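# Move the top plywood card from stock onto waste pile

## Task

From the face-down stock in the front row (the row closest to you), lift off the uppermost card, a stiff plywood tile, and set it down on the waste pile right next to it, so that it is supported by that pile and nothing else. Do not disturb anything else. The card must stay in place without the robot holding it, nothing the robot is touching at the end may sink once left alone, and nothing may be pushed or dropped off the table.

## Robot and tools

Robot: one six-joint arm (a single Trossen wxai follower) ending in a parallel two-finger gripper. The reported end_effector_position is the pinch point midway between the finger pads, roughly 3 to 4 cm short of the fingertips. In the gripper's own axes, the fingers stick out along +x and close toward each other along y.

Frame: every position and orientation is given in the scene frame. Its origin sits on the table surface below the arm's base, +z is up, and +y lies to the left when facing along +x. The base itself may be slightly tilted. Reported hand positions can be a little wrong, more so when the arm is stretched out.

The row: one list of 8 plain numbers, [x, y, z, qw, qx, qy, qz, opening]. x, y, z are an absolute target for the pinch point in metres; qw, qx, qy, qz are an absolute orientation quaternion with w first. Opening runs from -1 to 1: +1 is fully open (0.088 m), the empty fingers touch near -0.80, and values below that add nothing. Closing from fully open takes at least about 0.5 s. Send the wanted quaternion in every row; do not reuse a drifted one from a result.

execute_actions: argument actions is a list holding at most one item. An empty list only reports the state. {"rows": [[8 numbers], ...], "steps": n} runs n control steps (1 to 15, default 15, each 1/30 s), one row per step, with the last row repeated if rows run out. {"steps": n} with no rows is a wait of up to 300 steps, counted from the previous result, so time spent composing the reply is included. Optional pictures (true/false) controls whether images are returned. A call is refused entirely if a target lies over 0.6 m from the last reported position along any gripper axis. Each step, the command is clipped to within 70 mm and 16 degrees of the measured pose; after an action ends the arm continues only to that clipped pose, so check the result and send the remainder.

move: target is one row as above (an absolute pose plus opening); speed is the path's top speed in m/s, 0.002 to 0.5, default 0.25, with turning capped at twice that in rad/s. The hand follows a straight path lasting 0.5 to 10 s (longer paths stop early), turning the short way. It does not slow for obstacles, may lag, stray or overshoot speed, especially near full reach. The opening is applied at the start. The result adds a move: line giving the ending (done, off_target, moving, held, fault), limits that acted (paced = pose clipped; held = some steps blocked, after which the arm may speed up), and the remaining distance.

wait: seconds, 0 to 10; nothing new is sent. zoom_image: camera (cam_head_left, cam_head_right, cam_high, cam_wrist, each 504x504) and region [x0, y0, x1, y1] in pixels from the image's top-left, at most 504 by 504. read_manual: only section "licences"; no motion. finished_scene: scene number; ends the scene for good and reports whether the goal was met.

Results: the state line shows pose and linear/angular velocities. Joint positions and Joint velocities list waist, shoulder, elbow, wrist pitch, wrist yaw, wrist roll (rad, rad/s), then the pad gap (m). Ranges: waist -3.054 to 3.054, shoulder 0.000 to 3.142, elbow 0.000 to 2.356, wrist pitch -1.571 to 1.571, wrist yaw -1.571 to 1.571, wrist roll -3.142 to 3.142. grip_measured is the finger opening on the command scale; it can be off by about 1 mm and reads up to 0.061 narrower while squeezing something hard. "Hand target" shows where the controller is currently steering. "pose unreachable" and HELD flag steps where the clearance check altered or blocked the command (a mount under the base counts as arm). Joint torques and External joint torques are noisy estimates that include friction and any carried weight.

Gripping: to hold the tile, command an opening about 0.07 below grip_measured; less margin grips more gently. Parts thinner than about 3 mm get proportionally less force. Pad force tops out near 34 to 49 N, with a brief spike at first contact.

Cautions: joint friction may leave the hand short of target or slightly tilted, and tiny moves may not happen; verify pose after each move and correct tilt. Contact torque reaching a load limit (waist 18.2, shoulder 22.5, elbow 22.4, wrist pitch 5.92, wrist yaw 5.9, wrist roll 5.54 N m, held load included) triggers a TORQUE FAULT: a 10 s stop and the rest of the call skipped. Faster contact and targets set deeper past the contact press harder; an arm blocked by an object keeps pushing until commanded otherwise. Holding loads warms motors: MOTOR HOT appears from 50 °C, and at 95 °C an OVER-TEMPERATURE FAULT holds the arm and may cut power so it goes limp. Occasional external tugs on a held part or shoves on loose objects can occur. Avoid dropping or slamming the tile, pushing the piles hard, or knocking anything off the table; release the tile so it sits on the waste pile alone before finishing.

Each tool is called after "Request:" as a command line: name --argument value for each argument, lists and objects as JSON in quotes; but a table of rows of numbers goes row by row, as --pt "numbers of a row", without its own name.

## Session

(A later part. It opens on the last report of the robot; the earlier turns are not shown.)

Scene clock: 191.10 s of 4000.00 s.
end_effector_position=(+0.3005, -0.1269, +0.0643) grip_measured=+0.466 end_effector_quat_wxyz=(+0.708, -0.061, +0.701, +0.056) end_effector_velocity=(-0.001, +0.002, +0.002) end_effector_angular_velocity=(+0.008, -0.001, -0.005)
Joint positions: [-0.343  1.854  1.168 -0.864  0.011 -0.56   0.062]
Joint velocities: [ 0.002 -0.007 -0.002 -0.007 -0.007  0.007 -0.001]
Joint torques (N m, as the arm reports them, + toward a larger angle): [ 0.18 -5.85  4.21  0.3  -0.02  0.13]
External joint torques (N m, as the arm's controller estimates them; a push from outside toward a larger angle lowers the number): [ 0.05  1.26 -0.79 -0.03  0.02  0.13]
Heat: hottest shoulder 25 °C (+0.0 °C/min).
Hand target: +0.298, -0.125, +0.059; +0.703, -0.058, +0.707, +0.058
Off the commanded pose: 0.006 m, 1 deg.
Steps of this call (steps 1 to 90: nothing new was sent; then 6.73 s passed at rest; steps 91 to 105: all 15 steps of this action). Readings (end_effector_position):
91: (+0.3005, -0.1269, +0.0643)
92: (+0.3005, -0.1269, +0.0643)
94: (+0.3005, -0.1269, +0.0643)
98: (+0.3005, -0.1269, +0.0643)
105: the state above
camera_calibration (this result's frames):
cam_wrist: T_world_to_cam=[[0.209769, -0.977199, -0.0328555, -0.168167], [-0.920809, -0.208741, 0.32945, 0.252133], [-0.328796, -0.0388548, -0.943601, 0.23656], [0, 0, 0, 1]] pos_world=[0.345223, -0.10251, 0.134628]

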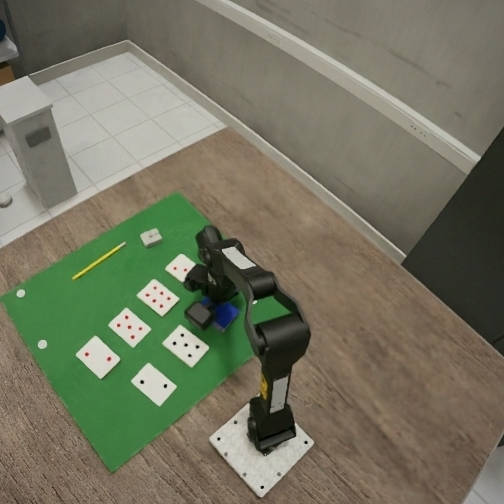

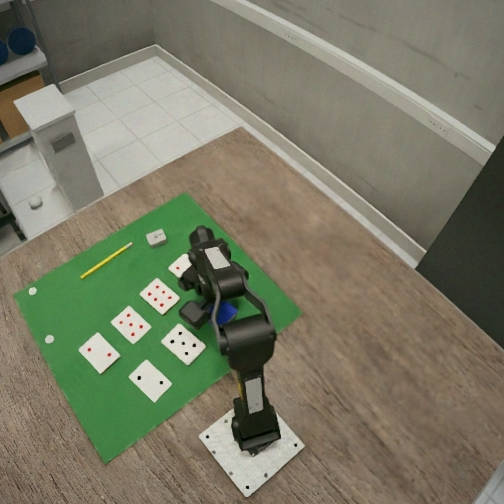

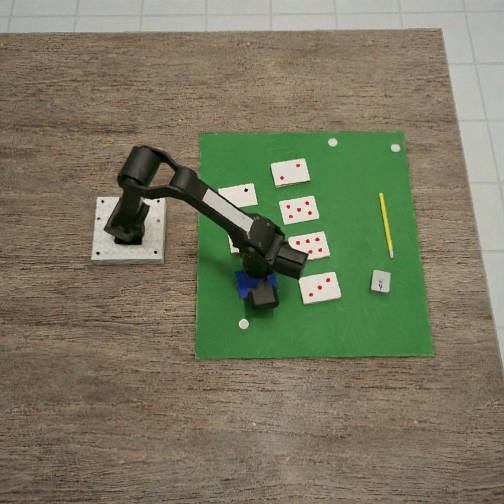

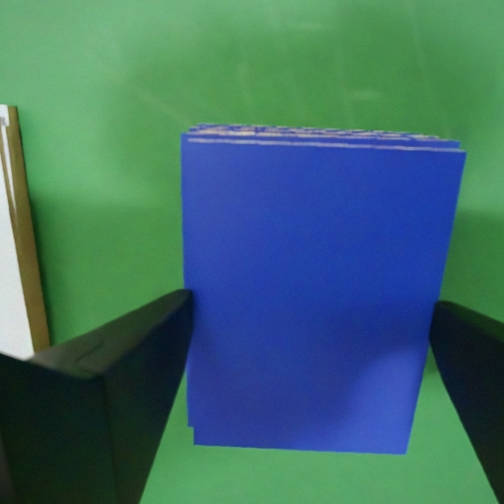

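Request:
execute_actions --actions '[{"rows": [[0.298,-0.125,0.0592,0.703,-0.058,0.707,0.058,0.44],[0.298,-0.125,0.0592,0.703,-0.058,0.707,0.058,0.43],[0.298,-0.125,0.0592,0.703,-0.058,0.707,0.058,0.42],[0.298,-0.125,0.0592,0.703,-0.058,0.707,0.058,0.41],[0.298,-0.125,0.0592,0.703,-0.058,0.707,0.058,0.40]], "steps": 15}]'

Scene clock: 201.33 s of 4000.00 s.
end_effector_position=(+0.3005, -0.1269, +0.0643) grip_measured=+0.458 end_effector_quat_wxyz=(+0.708, -0.061, +0.701, +0.056) end_effector_velocity=(-0.006, +0.001, +0.000) end_effector_angular_velocity=(+0.015, +0.018, +0.000)
Joint positions: [-0.343  1.854  1.168 -0.864  0.011 -0.56   0.061]
Joint velocities: [-0.007 -0.002 -0.002 -0.022 -0.007 -0.007  0.   ]
Joint torques (N m, as the arm reports them, + toward a larger angle): [ 0.28 -6.06  4.24  0.35  0.01  0.18]
External joint torques (N m, as the arm's controller estimates them; a push from outside toward a larger angle lowers the number): [ 0.24  0.99 -0.69  0.05  0.04  0.18]
Heat: hottest shoulder 26 °C (+1.0 °C/min).
Hand target: +0.298, -0.125, +0.059; +0.703, -0.058, +0.707, +0.058
Off the commanded pose: 0.006 m, 1 deg.
Steps of this call (steps 1 to 90: nothing new was sent; then 6.73 s passed at rest; steps 91 to 105: all 15 steps of this action). Readings (end_effector_position):
91: (+0.3005, -0.1269, +0.0643)
92: (+0.3005, -0.1269, +0.0643)
94: (+0.3005, -0.1269, +0.0643)
98: (+0.3005, -0.1269, +0.0643)
105: the state above
camera_calibration (this result's frames):
cam_wrist: T_world_to_cam=[[0.209769, -0.977199, -0.0328555, -0.168167], [-0.920809, -0.208741, 0.32945, 0.252133], [-0.328796, -0.0388548, -0.943601, 0.23656], [0, 0, 0, 1]] pos_world=[0.345223, -0.10251, 0.134628]

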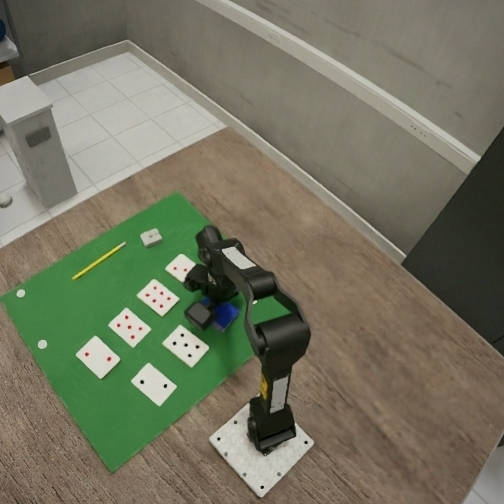

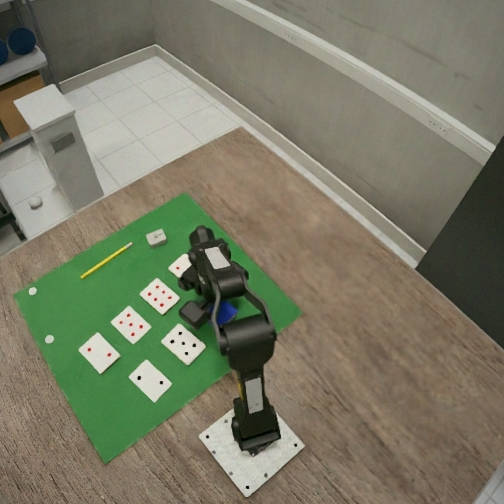

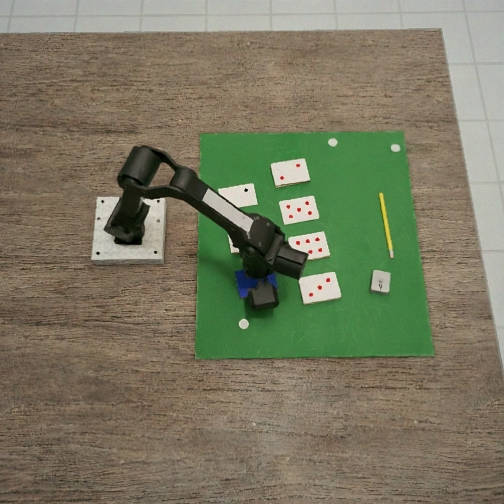

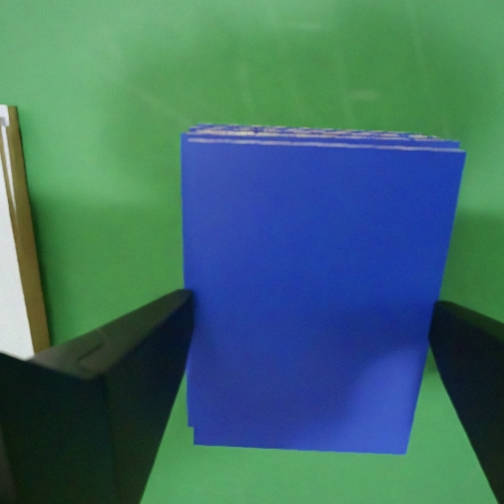

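Request:
execute_actions --actions '[{"rows": [[0.2982,-0.1251,0.0610,0.7048,-0.0589,0.7051,0.0571,0.40],[0.2984,-0.1252,0.0628,0.7066,-0.0599,0.7033,0.0561,0.40],[0.2986,-0.1252,0.0646,0.7084,-0.0608,0.7014,0.0552,0.40],[0.2987,-0.1253,0.0663,0.7102,-0.0617,0.6995,0.0543,0.40],[0.2989,-0.1254,0.0681,0.7120,-0.0626,0.6977,0.0533,0.40],[0.2991,-0.1255,0.0699,0.7139,-0.0636,0.6958,0.0524,0.40],[0.2993,-0.1255,0.0717,0.7157,-0.0645,0.6939,0.0515,0.40],[0.2995,-0.1256,0.0735,0.7175,-0.0654,0.6921,0.0505,0.40],[0.2997,-0.1257,0.0753,0.7193,-0.0663,0.6902,0.0496,0.40],[0.2998,-0.1258,0.0770,0.7211,-0.0673,0.6883,0.0487,0.40],[0.3000,-0.1258,0.0788,0.7229,-0.0682,0.6865,0.0477,0.40],[0.3002,-0.1259,0.0806,0.7247,-0.0691,0.6846,0.0468,0.40]], "steps": 15}]'

Scene clock: 251.30 s of 4000.00 s.
end_effector_position=(+0.3011, -0.1272, +0.0755) grip_measured=+0.458 end_effector_quat_wxyz=(+0.720, -0.067, +0.689, +0.050) end_effector_velocity=(+0.005, -0.002, +0.034) end_effector_angular_velocity=(-0.034, -0.100, +0.004)
Joint positions: [-0.343  1.81   1.159 -0.861  0.011 -0.56   0.061]
Joint velocities: [-0.002 -0.115 -0.002 -0.007 -0.007 -0.007 -0.   ]
Joint torques (N m, as the arm reports them, + toward a larger angle): [ 0.5  -7.98  4.31  0.42 -0.01  0.17]
External joint torques (N m, as the arm's controller estimates them; a push from outside toward a larger angle lowers the number): [ 0.39 -1.5  -0.48  0.1   0.03  0.17]
Heat: hottest shoulder 26 °C (+1.0 °C/min).
Hand target: +0.300, -0.126, +0.080; +0.724, -0.069, +0.684, +0.047
Off the commanded pose: 0.005 m, 1 deg.
Steps of this call (steps 1 to 90: nothing new was sent; then 46.47 s passed at rest; steps 91 to 105: all 15 steps of this action). Readings (end_effector_position):
91: (+0.3005, -0.1269, +0.0643)
92: (+0.3005, -0.1269, +0.0643)
94: (+0.3004, -0.1268, +0.0642)
98: (+0.3000, -0.1267, +0.0654)
105: the state above
camera_calibration (this result's frames):
cam_wrist: T_world_to_cam=[[0.2102, -0.977592, -0.0113747, -0.170055], [-0.931861, -0.20386, 0.300126, 0.255047], [-0.295719, -0.052487, -0.953832, 0.236392], [0, 0, 0, 1]] pos_world=[0.34332, -0.101843, 0.146998]

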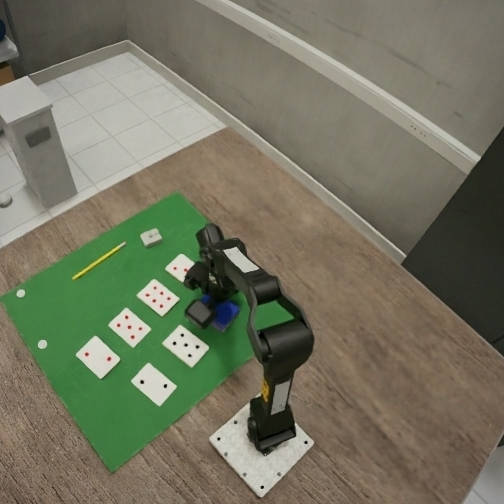

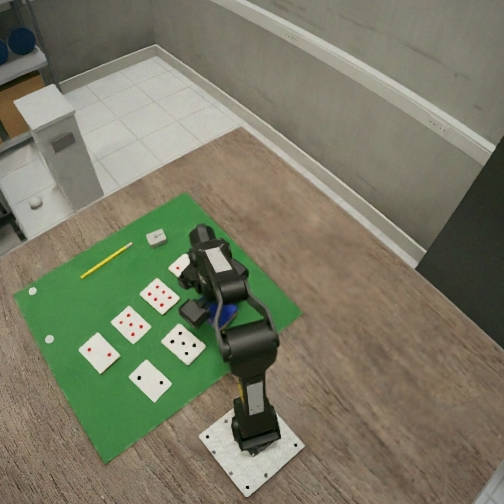

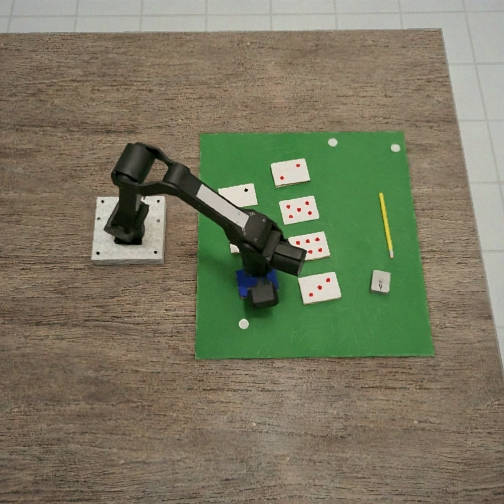

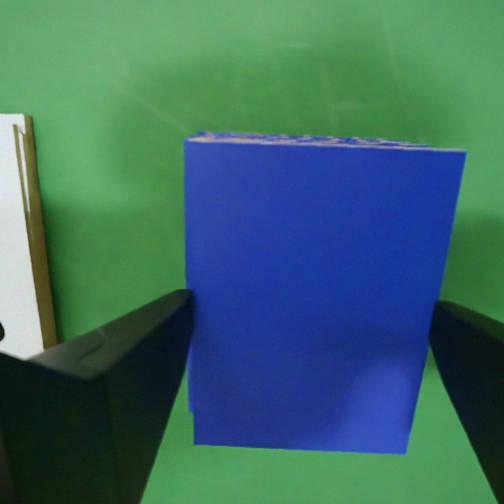

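Request:
move --target '[0.281, -0.004, 0.088, 0.704, -0.047, 0.707, 0.047, 0.40]' --speed 0.08

Scene clock: 280.70 s of 4000.00 s.
end_effector_position=(+0.2841, -0.0064, +0.0866) grip_measured=+0.452 end_effector_quat_wxyz=(+0.702, -0.050, +0.709, +0.046) end_effector_velocity=(-0.007, +0.001, -0.001) end_effector_angular_velocity=(-0.007, +0.027, +0.000)
Joint positions: [ 0.039  1.691  1.059 -0.942  0.018 -0.146  0.061]
Joint velocities: [ 0.007 -0.002 -0.007 -0.022  0.007  0.007 -0.   ]
Joint torques (N m, as the arm reports them, + toward a larger angle): [ 0.67 -7.46  4.42  0.11  0.1   0.18]
External joint torques (N m, as the arm's controller estimates them; a push from outside toward a larger angle lowers the number): [ 0.61 -1.52 -0.59 -0.17  0.11  0.18]
Heat: hottest shoulder 29 °C (+3.0 °C/min).
Hand target: +0.282, -0.005, +0.088; +0.703, -0.050, +0.708, +0.044
Off the commanded pose: 0.004 m, 0 deg.
After step 90, 24.43 s passed at rest.
move: done
camera_calibration (this result's frames):
cam_wrist: T_world_to_cam=[[0.178653, -0.983225, -0.0367531, -0.0371352], [-0.920461, -0.180212, 0.346806, 0.253375], [-0.347612, -0.0281281, -0.937216, 0.261792], [0, 0, 0, 1]] pos_world=[0.330858, 0.0165127, 0.156119]

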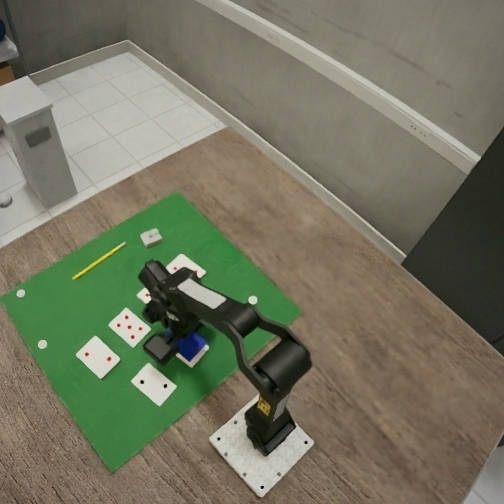

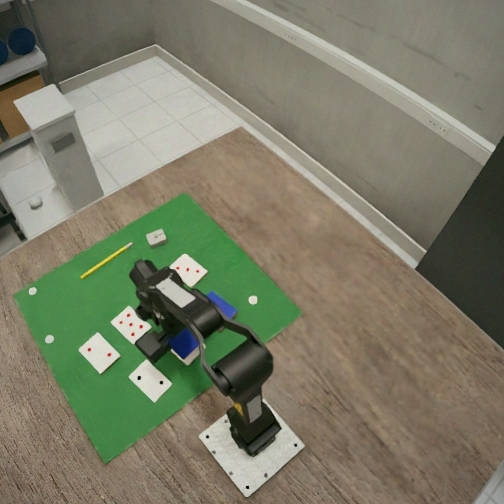

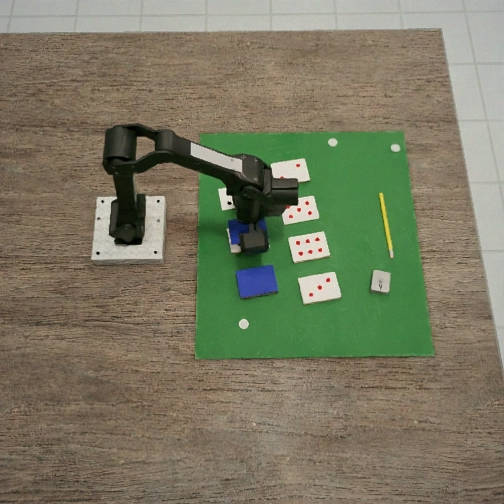

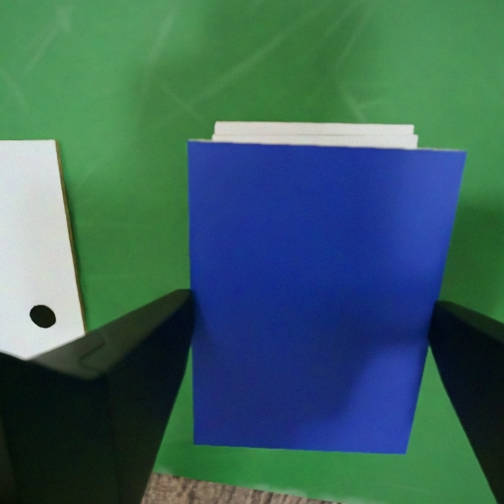

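Request:
move --target '[0.282, -0.010, 0.056, 0.703, -0.062, 0.707, 0.062, 0.40]' --speed 0.025

Scene clock: 295.17 s of 4000.00 s.
end_effector_position=(+0.2846, -0.0096, +0.0606) grip_measured=+0.452 end_effector_quat_wxyz=(+0.707, -0.063, +0.701, +0.059) end_effector_velocity=(-0.001, +0.003, -0.001) end_effector_angular_velocity=(+0.022, -0.003, +0.034)
Joint positions: [ 0.026  1.724  0.982 -0.814  0.016 -0.197  0.061]
Joint velocities: [-0.002 -0.002 -0.007  0.007 -0.022 -0.037  0.   ]
Joint torques (N m, as the arm reports them, + toward a larger angle): [-0.21 -4.83  4.24  0.33 -0.17 -0.24]
External joint torques (N m, as the arm's controller estimates them; a push from outside toward a larger angle lowers the number): [-0.34  1.17 -0.57  0.02 -0.15 -0.23]
Heat: hottest shoulder 29 °C (+3.0 °C/min).
Hand target: +0.282, -0.010, +0.056; +0.702, -0.062, +0.706, +0.062
Off the commanded pose: 0.005 m, 1 deg.
After step 90, 9.93 s passed at rest.
move: done
camera_calibration (this result's frames):
cam_wrist: T_world_to_cam=[[0.21646, -0.975664, -0.0350006, -0.0520776], [-0.919144, -0.215744, 0.329589, 0.262649], [-0.32912, -0.0391723, -0.943475, 0.232521], [0, 0, 0, 1]] pos_world=[0.329212, 0.0149631, 0.130988]

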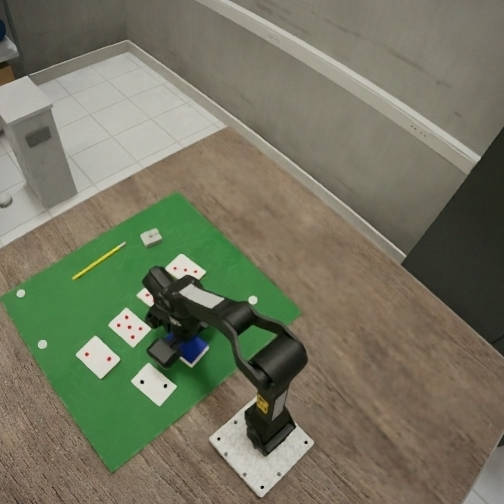

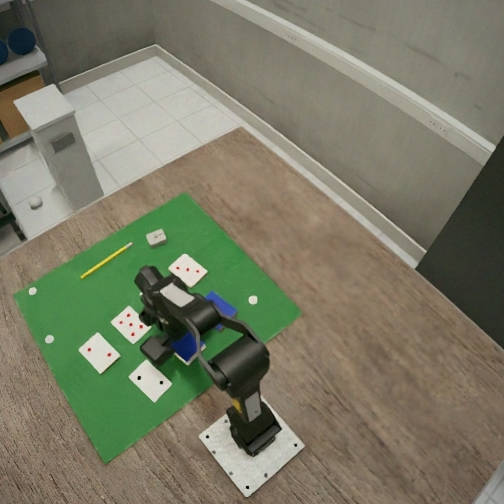

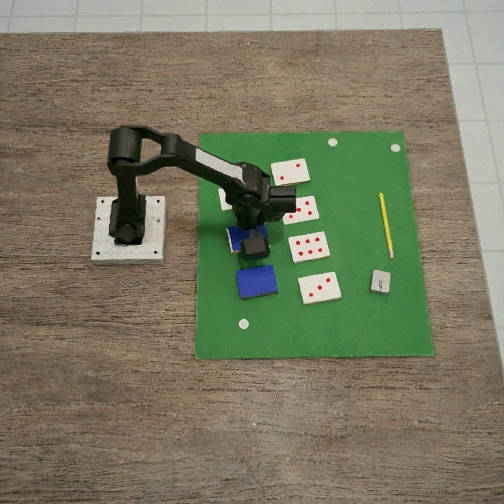

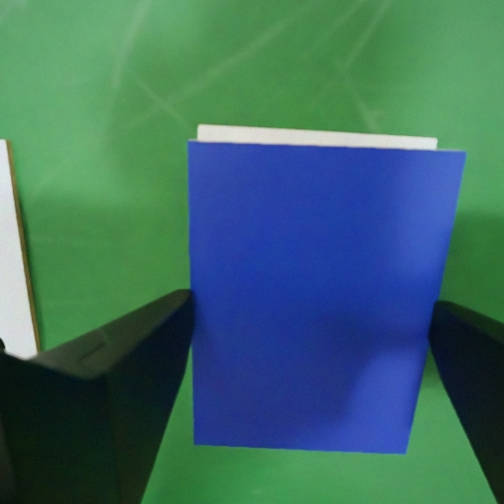

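Request:
execute_actions --actions '[{"rows": [[0.282,-0.010,0.0556,0.703,-0.062,0.707,0.062,0.40],[0.282,-0.010,0.0552,0.703,-0.062,0.707,0.062,0.40],[0.282,-0.010,0.0548,0.703,-0.062,0.707,0.062,0.40],[0.282,-0.010,0.0544,0.703,-0.062,0.707,0.062,0.40],[0.282,-0.010,0.054,0.703,-0.062,0.707,0.062,0.40],[0.282,-0.010,0.0536,0.703,-0.062,0.707,0.062,0.40],[0.282,-0.010,0.0532,0.703,-0.062,0.707,0.062,0.40],[0.282,-0.010,0.0528,0.703,-0.062,0.707,0.062,0.40],[0.282,-0.010,0.0524,0.703,-0.062,0.707,0.062,0.40],[0.282,-0.010,0.052,0.703,-0.062,0.707,0.062,0.40],[0.282,-0.010,0.0516,0.703,-0.062,0.707,0.062,0.40]], "steps": 15}]' --pictures false

Request:
execute_actions --actions '[{"rows": [[0.282,-0.010,0.0513,0.703,-0.062,0.707,0.062,0.40],[0.282,-0.010,0.051,0.703,-0.062,0.707,0.062,0.40],[0.282,-0.010,0.0507,0.703,-0.062,0.707,0.062,0.40],[0.282,-0.010,0.0504,0.703,-0.062,0.707,0.062,0.40],[0.282,-0.010,0.0501,0.703,-0.062,0.707,0.062,0.40],[0.282,-0.010,0.0498,0.703,-0.062,0.707,0.062,0.40],[0.282,-0.010,0.0495,0.703,-0.062,0.707,0.062,0.40]], "steps": 15}]' --pictures false

Scene clock: 315.17 s of 4000.00 s.
end_effector_position=(+0.2849, -0.0096, +0.0562) grip_measured=+0.452 end_effector_quat_wxyz=(+0.707, -0.063, +0.702, +0.060) end_effector_velocity=(-0.008, -0.002, -0.006) end_effector_angular_velocity=(-0.007, +0.032, +0.005)
Joint positions: [ 0.026  1.734  0.974 -0.797  0.015 -0.198  0.061]
Joint velocities: [-0.002  0.007 -0.017 -0.007  0.007 -0.007  0.   ]
Joint torques (N m, as the arm reports them, + toward a larger angle): [-0.28 -5.03  4.17  0.36 -0.2  -0.23]
External joint torques (N m, as the arm's controller estimates them; a push from outside toward a larger angle lowers the number): [-0.33  1.03 -0.64  0.04 -0.19 -0.23]
Heat: hottest shoulder 27 °C (+0.0 °C/min).
Hand target: +0.282, -0.010, +0.052; +0.702, -0.062, +0.706, +0.062
Off the commanded pose: 0.005 m, 1 deg.
Steps of this call (steps 1 to 90: nothing new was sent; then 16.50 s passed at rest; steps 91 to 105: all 15 steps of this action). Readings (end_effector_position):
91: (+0.2848, -0.0096, +0.0603)
92: (+0.2849, -0.0096, +0.0602)
94: (+0.2852, -0.0096, +0.0598)
98: (+0.2851, -0.0096, +0.0584)
105: the state above

Scene clock: 315.67 s of 4000.00 s.
end_effector_position=(+0.2851, -0.0097, +0.0539) grip_measured=+0.452 end_effector_quat_wxyz=(+0.708, -0.063, +0.701, +0.060) end_effector_velocity=(-0.002, +0.000, +0.001) end_effector_angular_velocity=(+0.007, +0.002, -0.010)
Joint positions: [ 0.025  1.739  0.97  -0.787  0.015 -0.198  0.061]
Joint velocities: [-0.002 -0.007 -0.002 -0.007 -0.007  0.007 -0.   ]
Joint torques (N m, as the arm reports them, + toward a larger angle): [-0.37 -4.89  4.11  0.33 -0.12 -0.17]
External joint torques (N m, as the arm's controller estimates them; a push from outside toward a larger angle lowers the number): [-0.44  1.22 -0.74 -0.01 -0.11 -0.17]
Heat: hottest shoulder 27 °C (+0.0 °C/min).
Hand target: +0.282, -0.010, +0.050; +0.702, -0.062, +0.706, +0.062
Off the commanded pose: 0.005 m, 1 deg.
Steps of this call (steps 1 to 15: all 15 steps of this action). Readings (end_effector_position):
1: (+0.2849, -0.0096, +0.0561)
2: (+0.2850, -0.0097, +0.0560)
4: (+0.2852, -0.0097, +0.0557)
8: (+0.2851, -0.0097, +0.0546)
15: the state above

No contact yet. Continue in small steps.

Request:
execute_actions --actions '[{"rows": [[0.282,-0.010,0.0492,0.703,-0.062,0.707,0.062,0.40],[0.282,-0.010,0.0489,0.703,-0.062,0.707,0.062,0.40],[0.282,-0.010,0.0486,0.703,-0.062,0.707,0.062,0.40],[0.282,-0.010,0.0483,0.703,-0.062,0.707,0.062,0.40],[0.282,-0.010,0.048,0.703,-0.062,0.707,0.062,0.40]], "steps": 12}]'

Scene clock: 323.97 s of 4000.00 s.
end_effector_position=(+0.2851, -0.0096, +0.0523) grip_measured=+0.452 end_effector_quat_wxyz=(+0.708, -0.063, +0.701, +0.060) end_effector_velocity=(-0.002, +0.003, +0.000) end_effector_angular_velocity=(+0.022, +0.007, +0.005)
Joint positions: [ 0.025  1.742  0.966 -0.78   0.015 -0.198  0.061]
Joint velocities: [-0.002 -0.002 -0.002 -0.007 -0.022 -0.007  0.   ]
Joint torques (N m, as the arm reports them, + toward a larger angle): [-0.27 -4.83  4.1   0.36 -0.09 -0.24]
External joint torques (N m, as the arm's controller estimates them; a push from outside toward a larger angle lowers the number): [-0.36  1.26 -0.67  0.04 -0.07 -0.24]
Heat: hottest shoulder 27 °C (-1.0 °C/min).
Hand target: +0.282, -0.010, +0.048; +0.702, -0.062, +0.706, +0.062
Off the commanded pose: 0.005 m, 1 deg.
Steps of this call (steps 1 to 90: nothing new was sent; then 4.90 s passed at rest; steps 91 to 102: all 12 steps of this action). Readings (end_effector_position):
91: (+0.2851, -0.0097, +0.0538)
92: (+0.2852, -0.0097, +0.0537)
94: (+0.2853, -0.0097, +0.0534)
98: (+0.2850, -0.0097, +0.0526)
102: the state above
camera_calibration (this result's frames):
cam_wrist: T_world_to_cam=[[0.216463, -0.97565, -0.0353627, -0.052512], [-0.919142, -0.215869, 0.329512, 0.265767], [-0.329122, -0.0388238, -0.943489, 0.224826], [0, 0, 0, 1]] pos_world=[0.32964, 0.0148662, 0.122691]

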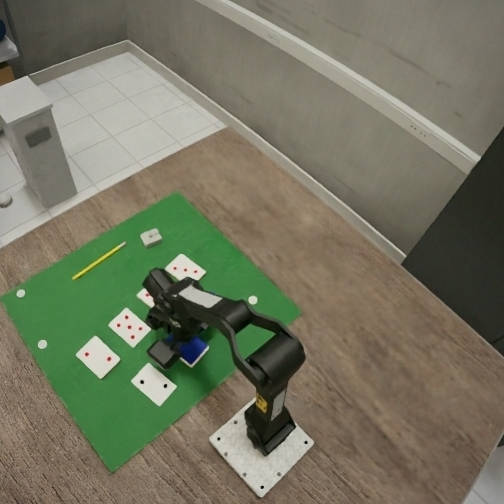

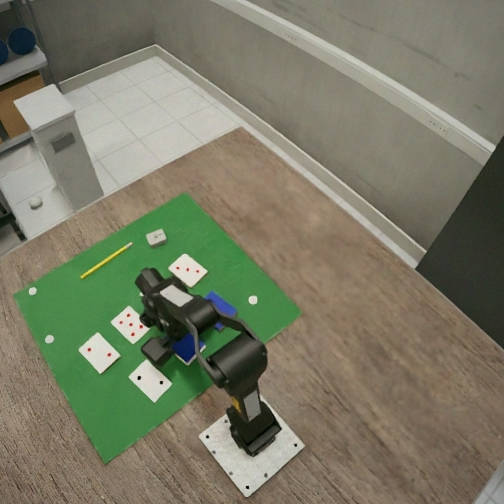

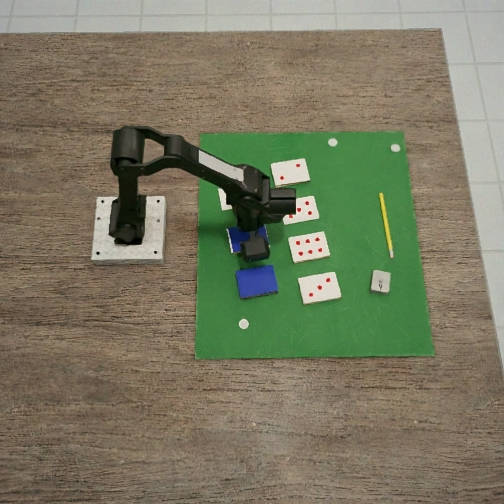

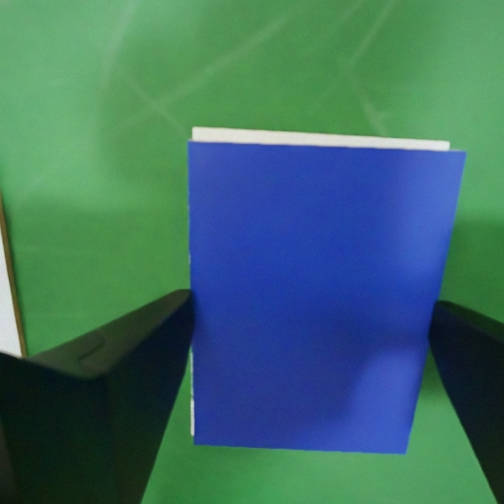

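Request:
execute_actions --actions '[{"rows": [[0.282,-0.010,0.0477,0.703,-0.062,0.707,0.062,0.40],[0.282,-0.010,0.0474,0.703,-0.062,0.707,0.062,0.40],[0.282,-0.010,0.0471,0.703,-0.062,0.707,0.062,0.40],[0.282,-0.010,0.0468,0.703,-0.062,0.707,0.062,0.40]], "steps": 12}]' --pictures false

Scene clock: 335.53 s of 4000.00 s.
end_effector_position=(+0.2852, -0.0096, +0.0515) grip_measured=+0.452 end_effector_quat_wxyz=(+0.708, -0.063, +0.701, +0.060) end_effector_velocity=(-0.001, +0.000, -0.001) end_effector_angular_velocity=(+0.007, -0.003, -0.010)
Joint positions: [ 0.025  1.744  0.964 -0.776  0.015 -0.198  0.061]
Joint velocities: [-0.002 -0.002 -0.007  0.007 -0.007  0.007 -0.   ]
Joint torques (N m, as the arm reports them, + toward a larger angle): [-0.09 -4.78  3.96  0.45 -0.16 -0.21]
External joint torques (N m, as the arm's controller estimates them; a push from outside toward a larger angle lowers the number): [-0.17  1.28 -0.84  0.1  -0.14 -0.21]
Heat: hottest shoulder 27 °C (-2.0 °C/min).
Hand target: +0.282, -0.010, +0.047; +0.702, -0.062, +0.706, +0.062
Off the commanded pose: 0.006 m, 1 deg.
Steps of this call (steps 1 to 90: nothing new was sent; then 8.17 s passed at rest; steps 91 to 102: all 12 steps of this action). Readings (end_effector_position):
91: (+0.2851, -0.0096, +0.0522)
92: (+0.2852, -0.0097, +0.0522)
94: (+0.2853, -0.0097, +0.0519)
98: (+0.2852, -0.0096, +0.0516)
102: the state above

Request:
execute_actions --actions '[{"rows": [[0.282,-0.010,0.047,0.703,-0.062,0.707,0.062,0.44],[0.282,-0.010,0.047,0.703,-0.062,0.707,0.062,0.47],[0.282,-0.010,0.047,0.703,-0.062,0.707,0.062,0.50],[0.282,-0.010,0.047,0.703,-0.062,0.707,0.062,0.53],[0.282,-0.010,0.047,0.703,-0.062,0.707,0.062,0.57],[0.282,-0.010,0.047,0.703,-0.062,0.707,0.062,0.62],[0.282,-0.010,0.047,0.703,-0.062,0.707,0.062,0.68],[0.282,-0.010,0.047,0.703,-0.062,0.707,0.062,0.75],[0.282,-0.010,0.047,0.703,-0.062,0.707,0.062,0.85]], "steps": 15}]' --pictures false

Request:
move --target '[0.27, -0.06, 0.17, 0.703, -0.062, 0.707, 0.062, 0.85]' --speed 0.1

Scene clock: 346.33 s of 4000.00 s.
end_effector_position=(+0.2852, -0.0096, +0.0514) grip_measured=+0.807 end_effector_quat_wxyz=(+0.708, -0.063, +0.701, +0.060) end_effector_velocity=(+0.001, -0.002, +0.000) end_effector_angular_velocity=(-0.008, -0.007, +0.005)
Joint positions: [ 0.025  1.744  0.964 -0.775  0.015 -0.198  0.079]
Joint velocities: [-0.002 -0.002 -0.002  0.007  0.007 -0.007  0.016]
Joint torques (N m, as the arm reports them, + toward a larger angle): [-0.22 -4.89  4.1   0.37 -0.09 -0.17]
External joint torques (N m, as the arm's controller estimates them; a push from outside toward a larger angle lowers the number): [-0.28  1.15 -0.68  0.03 -0.08 -0.17]
Heat: hottest shoulder 26 °C (-3.0 °C/min).
Hand target: +0.282, -0.010, +0.047; +0.702, -0.062, +0.706, +0.062
Off the commanded pose: 0.005 m, 1 deg.
Steps of this call (steps 1 to 90: nothing new was sent; then 7.30 s passed at rest; steps 91 to 105: all 15 steps of this action). Readings (end_effector_position):
91: (+0.2852, -0.0096, +0.0515)
92: (+0.2852, -0.0096, +0.0515)
94: (+0.2853, -0.0096, +0.0515)
98: (+0.2852, -0.0096, +0.0514)
105: the state above

Scene clock: 348.47 s of 4000.00 s.
end_effector_position=(+0.2688, -0.0583, +0.1636) grip_measured=+0.847 end_effector_quat_wxyz=(+0.695, -0.059, +0.714, +0.063) end_effector_velocity=(-0.006, +0.000, +0.004) end_effector_angular_velocity=(+0.012, +0.020, +0.015)
Joint positions: [-0.151  1.597  1.274 -1.267  0.013 -0.375  0.08 ]
Joint velocities: [-0.007 -0.007  0.007 -0.037 -0.007 -0.022  0.   ]
Joint torques (N m, as the arm reports them, + toward a larger angle): [-0.31 -6.73  7.42  0.05 -0.13 -0.27]
External joint torques (N m, as the arm's controller estimates them; a push from outside toward a larger angle lowers the number): [-0.41 -1.07  2.06 -0.19 -0.1  -0.26]
Heat: hottest shoulder 27 °C (-2.0 °C/min).
Hand target: +0.271, -0.059, +0.170; +0.703, -0.061, +0.706, +0.063
Off the commanded pose: 0.007 m, 1 deg.
move: done
camera_calibration (this result's frames):
cam_wrist: T_world_to_cam=[[0.215327, -0.975257, -0.0500807, -0.0898095], [-0.906726, -0.218712, 0.360572, 0.195072], [-0.362604, -0.0322316, -0.931386, 0.329962], [0, 0, 0, 1]] pos_world=[0.315861, -0.0342874, 0.232487]

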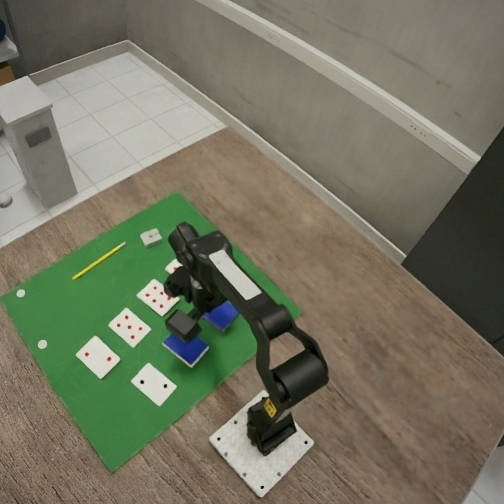

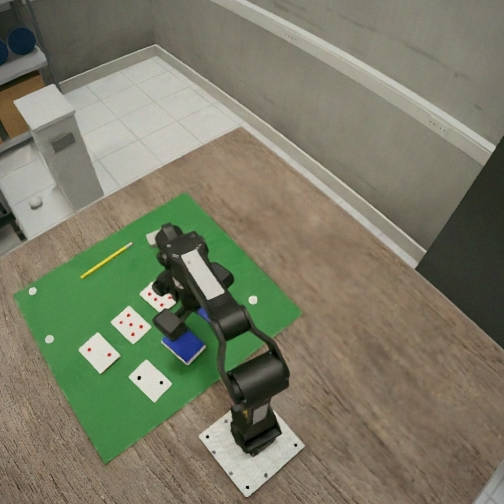

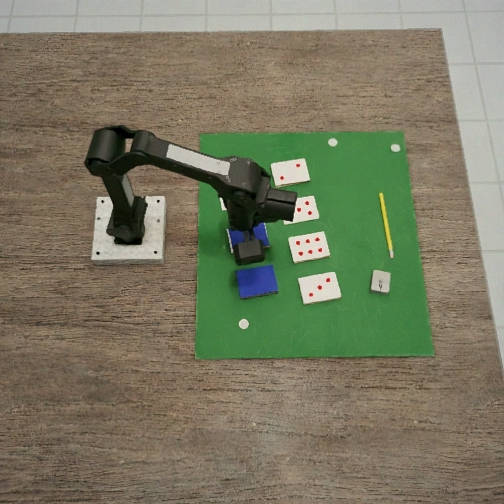

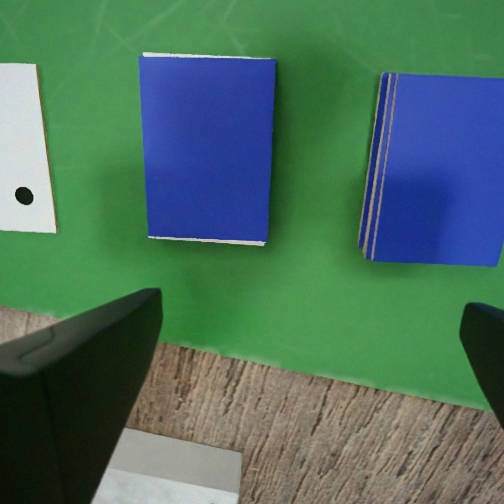

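Request:
finished_scene --scene 1

The scene is finished: the task was done.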